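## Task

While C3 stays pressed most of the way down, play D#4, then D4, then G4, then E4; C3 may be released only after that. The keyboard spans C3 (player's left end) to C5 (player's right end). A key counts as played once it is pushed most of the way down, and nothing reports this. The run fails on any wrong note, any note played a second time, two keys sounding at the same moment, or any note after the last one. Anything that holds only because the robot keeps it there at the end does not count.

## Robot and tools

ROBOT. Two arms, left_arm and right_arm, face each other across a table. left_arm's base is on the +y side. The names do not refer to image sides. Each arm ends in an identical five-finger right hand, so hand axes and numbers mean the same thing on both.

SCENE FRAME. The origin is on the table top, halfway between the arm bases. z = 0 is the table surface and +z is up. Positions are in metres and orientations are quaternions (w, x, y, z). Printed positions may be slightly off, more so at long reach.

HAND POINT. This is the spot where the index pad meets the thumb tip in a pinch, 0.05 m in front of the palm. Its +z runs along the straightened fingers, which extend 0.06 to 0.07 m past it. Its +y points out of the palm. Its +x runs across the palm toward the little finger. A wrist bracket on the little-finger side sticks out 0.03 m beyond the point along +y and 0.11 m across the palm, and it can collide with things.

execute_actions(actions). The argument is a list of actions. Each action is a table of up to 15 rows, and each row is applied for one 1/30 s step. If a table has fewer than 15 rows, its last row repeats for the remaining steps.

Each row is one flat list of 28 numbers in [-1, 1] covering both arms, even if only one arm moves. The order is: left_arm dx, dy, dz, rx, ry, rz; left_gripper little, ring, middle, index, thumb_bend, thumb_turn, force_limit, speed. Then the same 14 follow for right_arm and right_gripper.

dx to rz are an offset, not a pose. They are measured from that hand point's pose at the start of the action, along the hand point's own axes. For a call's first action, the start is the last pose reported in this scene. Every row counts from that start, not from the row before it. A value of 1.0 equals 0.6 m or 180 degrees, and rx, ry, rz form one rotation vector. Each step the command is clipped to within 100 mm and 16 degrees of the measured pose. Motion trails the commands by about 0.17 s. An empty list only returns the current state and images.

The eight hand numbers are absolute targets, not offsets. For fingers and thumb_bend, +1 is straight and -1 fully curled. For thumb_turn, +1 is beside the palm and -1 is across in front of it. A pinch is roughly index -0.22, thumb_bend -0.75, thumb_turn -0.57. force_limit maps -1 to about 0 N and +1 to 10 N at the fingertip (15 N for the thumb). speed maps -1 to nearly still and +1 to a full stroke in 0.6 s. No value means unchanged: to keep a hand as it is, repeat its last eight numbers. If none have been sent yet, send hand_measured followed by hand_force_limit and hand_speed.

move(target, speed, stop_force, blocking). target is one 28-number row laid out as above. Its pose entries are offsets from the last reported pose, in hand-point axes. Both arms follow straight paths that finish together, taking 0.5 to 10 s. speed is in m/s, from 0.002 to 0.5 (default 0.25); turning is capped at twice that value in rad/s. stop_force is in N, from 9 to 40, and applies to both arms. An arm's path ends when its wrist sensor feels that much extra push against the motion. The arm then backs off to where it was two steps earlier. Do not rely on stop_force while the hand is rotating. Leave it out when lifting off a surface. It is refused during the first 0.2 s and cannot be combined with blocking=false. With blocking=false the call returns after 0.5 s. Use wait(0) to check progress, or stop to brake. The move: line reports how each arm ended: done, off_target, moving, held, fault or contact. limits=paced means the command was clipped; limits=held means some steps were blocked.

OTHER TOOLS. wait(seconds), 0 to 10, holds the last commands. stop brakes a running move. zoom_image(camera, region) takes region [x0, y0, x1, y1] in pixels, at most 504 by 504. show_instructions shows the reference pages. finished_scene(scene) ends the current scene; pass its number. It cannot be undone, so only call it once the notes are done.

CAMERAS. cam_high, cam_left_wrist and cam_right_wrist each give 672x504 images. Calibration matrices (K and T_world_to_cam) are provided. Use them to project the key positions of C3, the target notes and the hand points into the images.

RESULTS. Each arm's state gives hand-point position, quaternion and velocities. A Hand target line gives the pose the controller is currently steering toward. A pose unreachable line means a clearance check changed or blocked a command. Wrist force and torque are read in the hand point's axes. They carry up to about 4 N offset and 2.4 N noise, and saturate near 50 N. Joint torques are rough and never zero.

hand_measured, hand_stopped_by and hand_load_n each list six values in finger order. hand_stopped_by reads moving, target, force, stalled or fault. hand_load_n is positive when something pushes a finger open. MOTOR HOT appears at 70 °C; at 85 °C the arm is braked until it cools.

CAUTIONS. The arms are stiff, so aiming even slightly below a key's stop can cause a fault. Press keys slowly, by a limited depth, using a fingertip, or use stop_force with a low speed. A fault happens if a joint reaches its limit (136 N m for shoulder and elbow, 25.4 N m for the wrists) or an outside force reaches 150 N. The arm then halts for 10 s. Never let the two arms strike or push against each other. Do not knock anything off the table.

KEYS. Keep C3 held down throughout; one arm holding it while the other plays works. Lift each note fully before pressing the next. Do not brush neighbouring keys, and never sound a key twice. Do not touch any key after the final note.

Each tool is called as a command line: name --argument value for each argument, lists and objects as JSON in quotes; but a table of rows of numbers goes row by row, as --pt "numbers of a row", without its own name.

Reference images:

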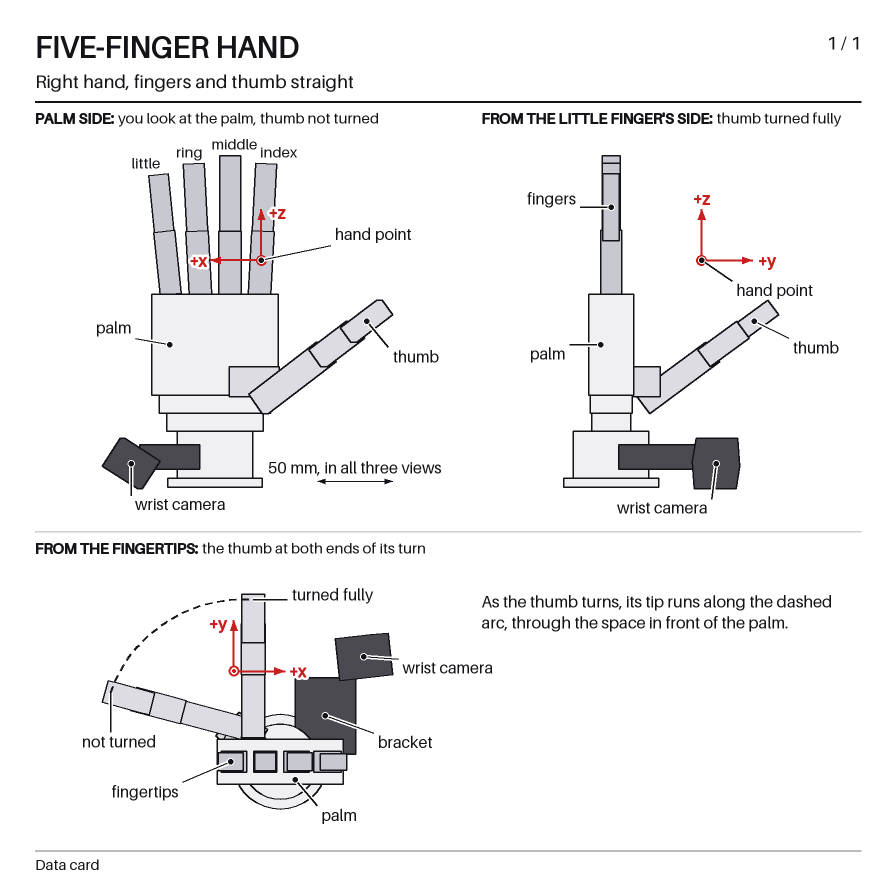

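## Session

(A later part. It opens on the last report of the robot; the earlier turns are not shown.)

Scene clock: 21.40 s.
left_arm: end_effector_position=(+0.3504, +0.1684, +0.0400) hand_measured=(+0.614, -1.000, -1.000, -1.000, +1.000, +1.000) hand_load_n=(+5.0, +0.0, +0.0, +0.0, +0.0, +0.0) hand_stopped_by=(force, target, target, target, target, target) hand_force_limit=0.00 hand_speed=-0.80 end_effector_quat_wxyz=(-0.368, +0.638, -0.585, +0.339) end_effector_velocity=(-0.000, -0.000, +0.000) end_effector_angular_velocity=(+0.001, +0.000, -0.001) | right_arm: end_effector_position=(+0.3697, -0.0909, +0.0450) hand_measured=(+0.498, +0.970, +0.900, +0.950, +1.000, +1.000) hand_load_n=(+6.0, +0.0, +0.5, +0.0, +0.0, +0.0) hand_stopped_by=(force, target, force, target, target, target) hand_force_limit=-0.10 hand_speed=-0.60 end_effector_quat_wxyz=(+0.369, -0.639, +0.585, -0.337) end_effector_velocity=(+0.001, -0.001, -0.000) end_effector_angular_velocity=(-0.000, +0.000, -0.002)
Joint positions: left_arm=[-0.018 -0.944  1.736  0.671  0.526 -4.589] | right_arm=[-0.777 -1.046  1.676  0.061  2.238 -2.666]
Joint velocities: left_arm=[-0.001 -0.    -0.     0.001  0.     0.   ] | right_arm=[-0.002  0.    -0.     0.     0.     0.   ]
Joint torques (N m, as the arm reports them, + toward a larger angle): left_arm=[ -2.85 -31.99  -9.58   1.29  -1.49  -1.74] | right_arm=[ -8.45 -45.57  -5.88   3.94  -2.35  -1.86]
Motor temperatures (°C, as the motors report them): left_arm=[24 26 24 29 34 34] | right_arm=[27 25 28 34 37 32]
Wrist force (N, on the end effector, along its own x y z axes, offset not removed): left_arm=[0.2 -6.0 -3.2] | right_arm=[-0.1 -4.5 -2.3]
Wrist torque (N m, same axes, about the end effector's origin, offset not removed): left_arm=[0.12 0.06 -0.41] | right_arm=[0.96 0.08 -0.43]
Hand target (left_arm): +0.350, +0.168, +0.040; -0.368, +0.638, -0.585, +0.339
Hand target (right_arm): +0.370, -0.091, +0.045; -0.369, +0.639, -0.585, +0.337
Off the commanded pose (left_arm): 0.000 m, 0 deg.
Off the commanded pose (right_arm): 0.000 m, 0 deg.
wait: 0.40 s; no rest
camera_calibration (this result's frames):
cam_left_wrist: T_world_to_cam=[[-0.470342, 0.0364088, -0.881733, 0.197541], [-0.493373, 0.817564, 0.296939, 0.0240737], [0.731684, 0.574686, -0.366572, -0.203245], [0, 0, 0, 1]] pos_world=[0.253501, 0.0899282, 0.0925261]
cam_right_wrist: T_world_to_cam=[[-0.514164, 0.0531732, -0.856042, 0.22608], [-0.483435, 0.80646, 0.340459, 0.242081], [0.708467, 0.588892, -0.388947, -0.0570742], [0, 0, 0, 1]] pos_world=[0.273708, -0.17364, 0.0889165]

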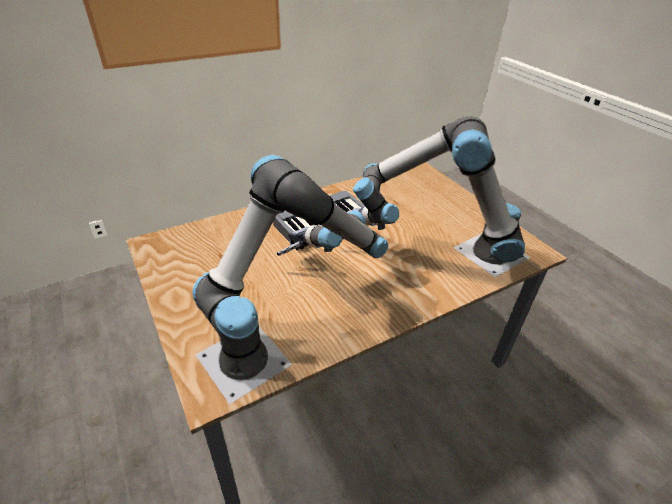

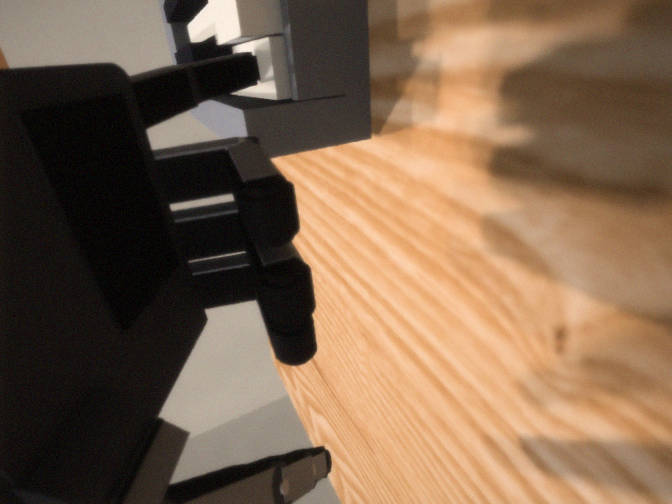

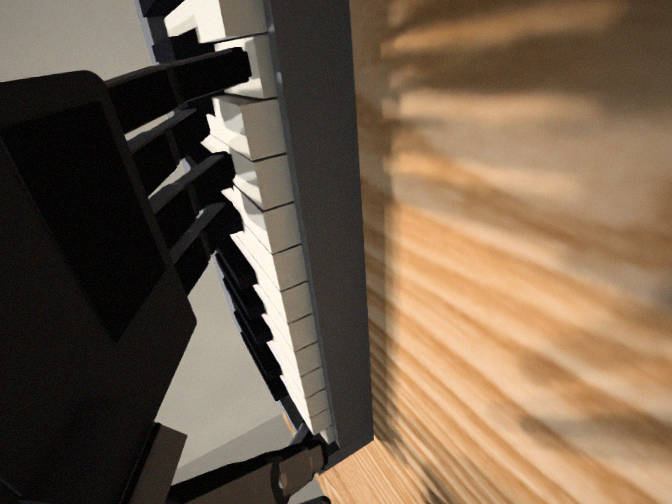

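G4 is bottomed; C3 was bottomed all along. Now release and play E4.

execute_actions --actions '[[[0,0,0,0,0,0,0.38,-1,-1,-1,1,1,0.0,-0.8,0,0,0,0,0,0,0.9,0.97,0.86,0.95,1,1,-0.3,0.4],[0,0,0,0,0,0,0.38,-1,-1,-1,1,1,0.0,-0.8,0,0,0,0,0,0,0.9,0.97,0.86,0.95,1,1,-0.3,0.4],[0,0,0,0,0,0,0.38,-1,-1,-1,1,1,0.0,-0.8,0,0,0,0,0,0,0.9,0.97,0.86,0.95,1,1,-0.3,0.4],[0,0,0,0,0,0,0.38,-1,-1,-1,1,1,0.0,-0.8,0,0,0,0,0,0,0.9,0.97,0.86,0.95,1,1,-0.3,0.4],[0,0,0,0,0,0,0.38,-1,-1,-1,1,1,0.0,-0.8,0,0,0,0,0,0,0.9,0.97,0.86,0.95,1,1,-0.3,0.4],[0,0,0,0,0,0,0.38,-1,-1,-1,1,1,0.0,-0.8,0,0,0,0,0,0,0.9,0.97,0.5,0.95,1,1,-0.3,-0.6]]]'

wait --seconds 0.1

zoom_image --camera "cam_right_wrist" --region '[130, 20, 370, 260]'

Scene clock: 22.13 s.
left_arm: end_effector_position=(+0.3504, +0.1684, +0.0400) hand_measured=(+0.614, -1.000, -1.000, -1.000, +1.000, +1.000) hand_load_n=(+5.0, +0.0, +0.0, +0.0, +0.0, +0.0) hand_stopped_by=(force, target, target, target, target, target) hand_force_limit=0.00 hand_speed=-0.80 end_effector_quat_wxyz=(-0.368, +0.638, -0.585, +0.339) end_effector_velocity=(+0.000, -0.000, +0.000) end_effector_angular_velocity=(-0.000, -0.000, +0.000) | right_arm: end_effector_position=(+0.3697, -0.0910, +0.0450) hand_measured=(+0.900, +0.970, +0.772, +0.950, +1.000, +1.000) hand_load_n=(+0.0, +0.0, +5.5, +0.0, +0.0, +0.0) hand_stopped_by=(moving, target, force, target, target, target) hand_force_limit=-0.30 hand_speed=-0.60 end_effector_quat_wxyz=(+0.369, -0.639, +0.585, -0.336) end_effector_velocity=(-0.000, -0.000, -0.002) end_effector_angular_velocity=(-0.002, +0.002, -0.000)
Joint positions: left_arm=[-0.018 -0.944  1.736  0.671  0.526 -4.589] | right_arm=[-0.777 -1.046  1.676  0.061  2.238 -2.666]
Joint velocities: left_arm=[ 0.     0.    -0.001  0.    -0.    -0.   ] | right_arm=[-0.     0.002 -0.     0.001 -0.     0.001]
Joint torques (N m, as the arm reports them, + toward a larger angle): left_arm=[ -5.   -31.14  -9.32   1.15  -1.58  -1.72] | right_arm=[  0.16 -45.32  -6.32   0.06   0.8   -1.71]
Motor temperatures (°C, as the motors report them): left_arm=[24 26 24 29 34 34] | right_arm=[27 25 28 34 37 32]
Wrist force (N, on the end effector, along its own x y z axes, offset not removed): left_arm=[0.9 -6.4 -2.7] | right_arm=[1.1 -1.9 -1.2]
Wrist torque (N m, same axes, about the end effector's origin, offset not removed): left_arm=[0.01 -0.16 -0.23] | right_arm=[0.90 -0.13 -0.07]
Hand target (left_arm): +0.350, +0.168, +0.040; -0.368, +0.638, -0.585, +0.339
Hand target (right_arm): +0.370, -0.091, +0.045; -0.369, +0.639, -0.585, +0.337
Off the commanded pose (left_arm): 0.000 m, 0 deg.
Off the commanded pose (right_arm): 0.000 m, 0 deg.
camera_calibration (this result's frames):
cam_left_wrist: T_world_to_cam=[[-0.470342, 0.0364089, -0.881733, 0.197541], [-0.493373, 0.817564, 0.296939, 0.0240737], [0.731684, 0.574686, -0.366572, -0.203245], [0, 0, 0, 1]] pos_world=[0.253501, 0.0899281, 0.0925261]
cam_right_wrist: T_world_to_cam=[[-0.514263, 0.0531279, -0.855985, 0.226095], [-0.48342, 0.806458, 0.340485, 0.242091], [0.708406, 0.588899, -0.389049, -0.0570399], [0, 0, 0, 1]] pos_world=[0.273711, -0.173657, 0.0889141]

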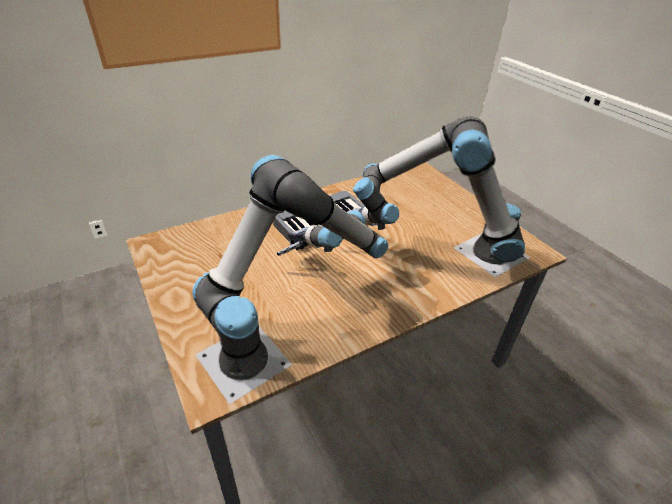

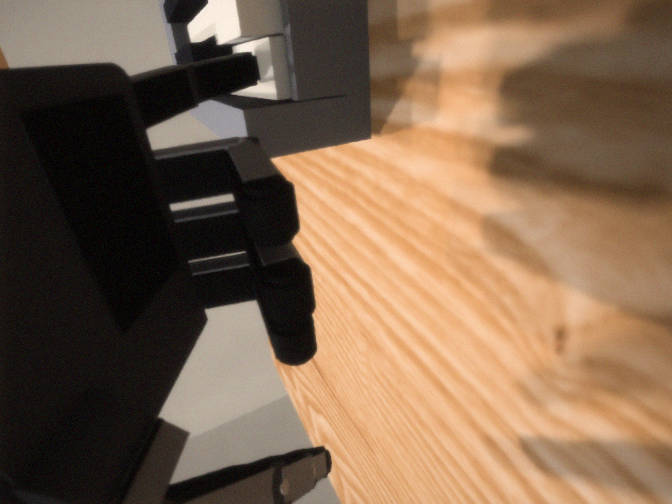

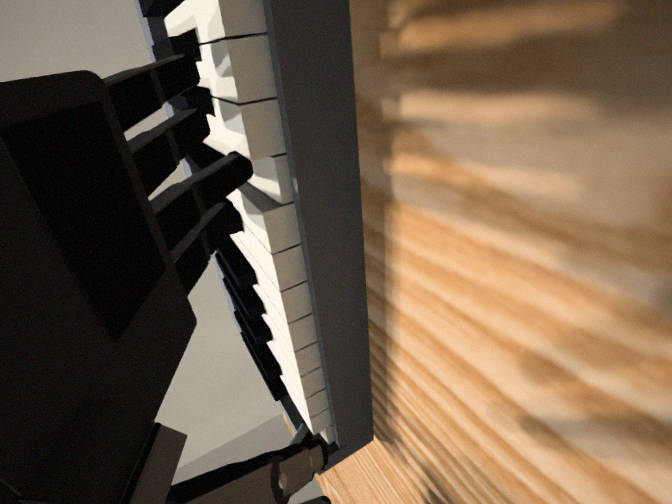

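Scene clock: 22.23 s.
left_arm: end_effector_position=(+0.3504, +0.1684, +0.0400) hand_measured=(+0.614, -1.000, -1.000, -1.000, +1.000, +1.000) hand_load_n=(+5.0, +0.0, +0.0, +0.0, +0.0, +0.0) hand_stopped_by=(force, target, target, target, target, target) hand_force_limit=0.00 hand_speed=-0.80 end_effector_quat_wxyz=(-0.368, +0.638, -0.585, +0.339) end_effector_velocity=(-0.000, -0.001, +0.000) end_effector_angular_velocity=(-0.004, -0.000, -0.001) | right_arm: end_effector_position=(+0.3697, -0.0910, +0.0450) hand_measured=(+0.900, +0.970, +0.772, +0.950, +1.000, +1.000) hand_load_n=(+0.0, +0.0, +5.5, +0.0, +0.0, +0.0) hand_stopped_by=(target, target, force, target, target, target) hand_force_limit=-0.30 hand_speed=-0.60 end_effector_quat_wxyz=(+0.369, -0.639, +0.585, -0.336) end_effector_velocity=(-0.000, +0.000, +0.000) end_effector_angular_velocity=(+0.001, -0.000, -0.000)
Joint positions: left_arm=[-0.018 -0.944  1.736  0.671  0.526 -4.589] | right_arm=[-0.777 -1.046  1.676  0.061  2.238 -2.666]
Joint velocities: left_arm=[-0.001 -0.001  0.    -0.002  0.     0.   ] | right_arm=[ 0.    -0.    -0.     0.    -0.     0.001]
Joint torques (N m, as the arm reports them, + toward a larger angle): left_arm=[ -3.83 -31.25  -8.59   1.34  -1.37  -1.65] | right_arm=[  1.14 -45.24  -6.37  -0.8    1.52  -1.87]
Motor temperatures (°C, as the motors report them): left_arm=[24 26 24 29 34 34] | right_arm=[27 25 28 34 37 32]
Wrist force (N, on the end effector, along its own x y z axes, offset not removed): left_arm=[0.4 -6.6 -1.2] | right_arm=[1.1 -3.9 -0.5]
Wrist torque (N m, same axes, about the end effector's origin, offset not removed): left_arm=[0.07 -0.19 -0.47] | right_arm=[0.54 -0.13 -0.10]
Hand target (left_arm): +0.350, +0.168, +0.040; -0.368, +0.638, -0.585, +0.339
Hand target (right_arm): +0.370, -0.091, +0.045; -0.369, +0.639, -0.585, +0.337
Off the commanded pose (left_arm): 0.000 m, 0 deg.
Off the commanded pose (right_arm): 0.000 m, 0 deg.
wait: 0.10 s; no rest
camera_calibration (this result's frames):
cam_left_wrist: T_world_to_cam=[[-0.470342, 0.0364087, -0.881733, 0.197541], [-0.493373, 0.817564, 0.296939, 0.0240738], [0.731684, 0.574686, -0.366571, -0.203245], [0, 0, 0, 1]] pos_world=[0.253501, 0.0899282, 0.0925261]
cam_right_wrist: T_world_to_cam=[[-0.514263, 0.0531277, -0.855985, 0.226095], [-0.48342, 0.806458, 0.340485, 0.242091], [0.708406, 0.588899, -0.389049, -0.0570398], [0, 0, 0, 1]] pos_world=[0.273711, -0.173657, 0.0889141]

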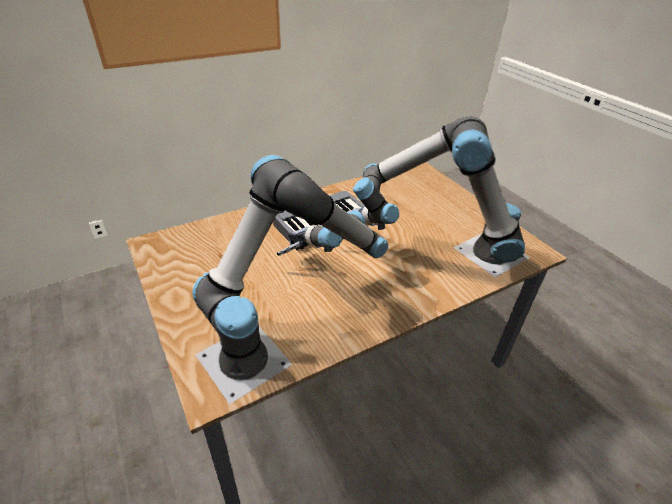

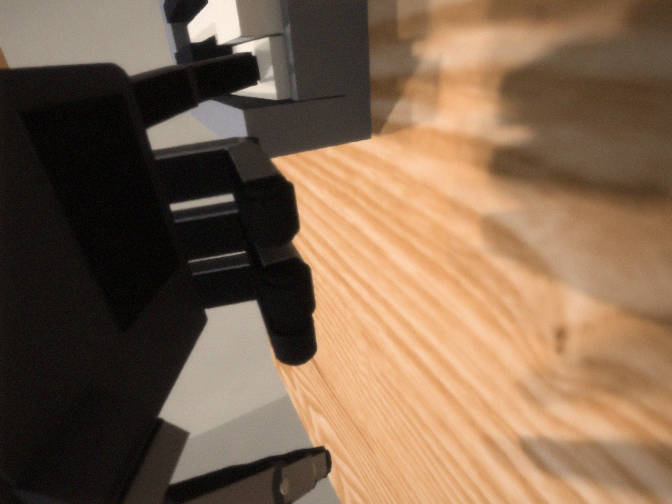

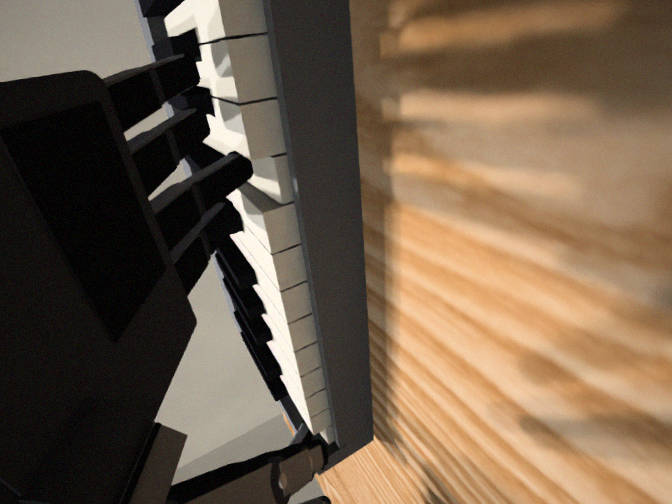

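Region (130, 20, 370, 260) of cam_right_wrist's 672x504 image, scaled by 2.100, with more detail than that image has.

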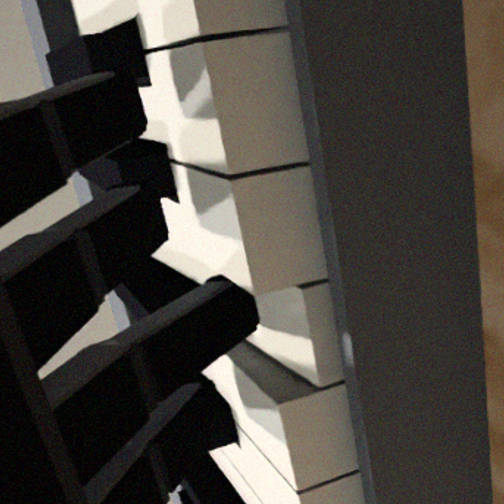

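execute_actions --actions '[[[0,0,0,0,0,0,1,-1,-1,-1,1,1,0.0,0.3,0,0,0,0,0,0,1,1,1,1,1,1,-0.3,0.3],[0,0,0,0,0,0,1,-1,-1,-1,1,1,0.0,0.3,0,0,0,0,0,0,1,1,1,1,1,1,-0.3,0.3],[0,-0.004,-0.003,0,0,0,1,-1,-1,-1,1,1,0.0,0.3,0,-0.004,-0.003,0,0,0,1,1,1,1,1,1,-0.3,0.3],[0,-0.009,-0.006,0,0,0,1,-1,-1,-1,1,1,0.0,0.3,0,-0.009,-0.006,0,0,0,1,1,1,1,1,1,-0.3,0.3],[0,-0.014,-0.010,0,0,0,1,-1,-1,-1,1,1,0.0,0.3,0,-0.014,-0.010,0,0,0,1,1,1,1,1,1,-0.3,0.3],[0,-0.019,-0.014,0,0,0,1,-1,-1,-1,1,1,0.0,0.3,0,-0.019,-0.014,0,0,0,1,1,1,1,1,1,-0.3,0.3],[0,-0.022,-0.017,0,0,0,1,-1,-1,-1,1,1,0.0,0.3,0,-0.022,-0.017,0,0,0,1,1,1,1,1,1,-0.3,0.3]]]'

finished_scene --scene 1

Scene clock: 23.00 s.
left_arm: end_effector_position=(+0.3483, +0.1682, +0.0556) hand_measured=(+1.000, -1.000, -1.000, -1.000, +1.000, +1.000) hand_load_n=(+0.0, +0.0, +0.0, +0.0, +0.0, +0.0) hand_stopped_by=(target, target, target, target, target, target) hand_force_limit=0.00 hand_speed=0.30 end_effector_quat_wxyz=(-0.368, +0.638, -0.585, +0.339) end_effector_velocity=(-0.002, -0.001, +0.009) end_effector_angular_velocity=(-0.001, -0.000, -0.000) | right_arm: end_effector_position=(+0.3676, -0.0912, +0.0606) hand_measured=(+1.000, +1.000, +1.000, +1.000, +1.000, +1.000) hand_load_n=(+0.0, +0.0, +0.0, +0.0, +0.0, +0.0) hand_stopped_by=(target, target, target, target, target, target) hand_force_limit=-0.30 hand_speed=0.30 end_effector_quat_wxyz=(+0.369, -0.639, +0.585, -0.336) end_effector_velocity=(-0.002, -0.001, +0.008) end_effector_angular_velocity=(-0.003, +0.002, -0.000)
Joint positions: left_arm=[-0.022 -0.97   1.732  0.709  0.525 -4.598] | right_arm=[-0.774 -1.069  1.666  0.096  2.24  -2.664]
Joint velocities: left_arm=[-0.005 -0.015 -0.003  0.026 -0.001 -0.01 ] | right_arm=[ 0.002 -0.011 -0.007  0.023  0.002  0.002]
Joint torques (N m, as the arm reports them, + toward a larger angle): left_arm=[-10.07 -44.01 -19.06   4.96  -4.15  -2.7 ] | right_arm=[ 11.23 -52.76 -26.81   3.36   2.62   1.9 ]
Motor temperatures (°C, as the motors report them): left_arm=[24 26 24 29 34 34] | right_arm=[27 25 28 34 37 32]
Wrist force (N, on the end effector, along its own x y z axes, offset not removed): left_arm=[-0.1 -2.2 -3.3] | right_arm=[0.3 2.4 1.7]
Wrist torque (N m, same axes, about the end effector's origin, offset not removed): left_arm=[-0.35 0.00 -0.16] | right_arm=[0.30 -0.20 0.04]
Hand target (left_arm): +0.348, +0.168, +0.057; -0.368, +0.638, -0.585, +0.339
Hand target (right_arm): +0.367, -0.091, +0.062; -0.369, +0.639, -0.585, +0.336
Off the commanded pose (left_arm): 0.001 m, 0 deg.
Off the commanded pose (right_arm): 0.001 m, 0 deg.
camera_calibration (this result's frames):
cam_left_wrist: T_world_to_cam=[[-0.470328, 0.0364468, -0.881739, 0.210303], [-0.493277, 0.81763, 0.296916, 0.018552], [0.731758, 0.574589, -0.366576, -0.195975], [0, 0, 0, 1]] pos_world=[0.251469, 0.0897716, 0.108084]
cam_right_wrist: T_world_to_cam=[[-0.514198, 0.0531233, -0.856025, 0.238395], [-0.483494, 0.80642, 0.340471, 0.235965], [0.708403, 0.588952, -0.388975, -0.0493916], [0, 0, 0, 1]] pos_world=[0.271659, -0.173862, 0.104521]

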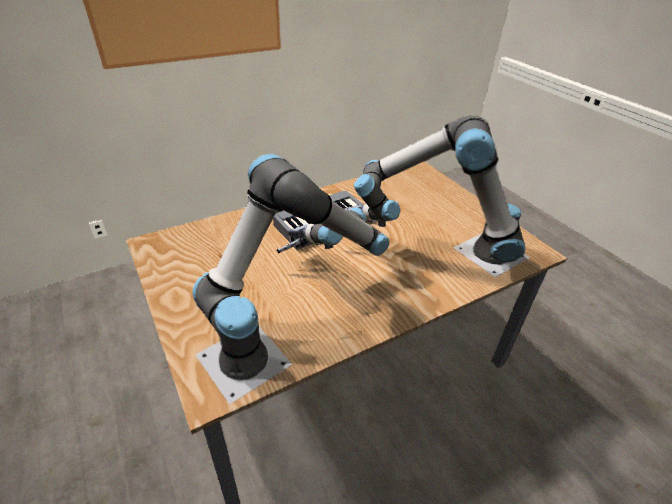

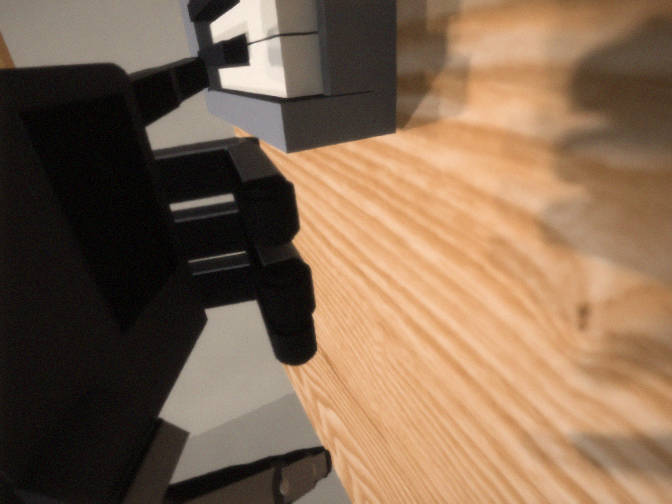

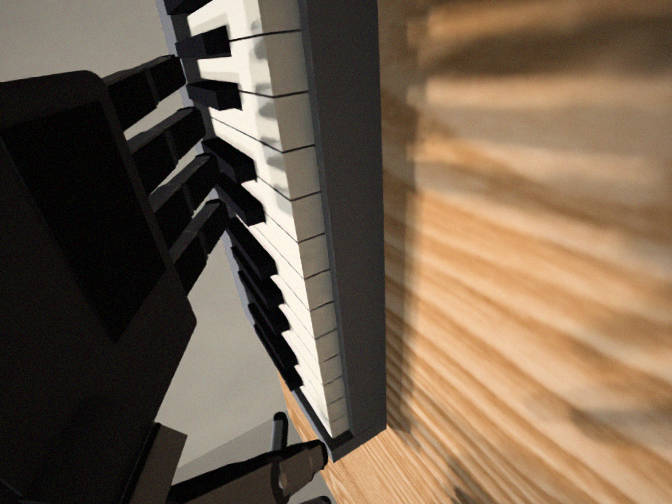

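The scene is finished: the task was done.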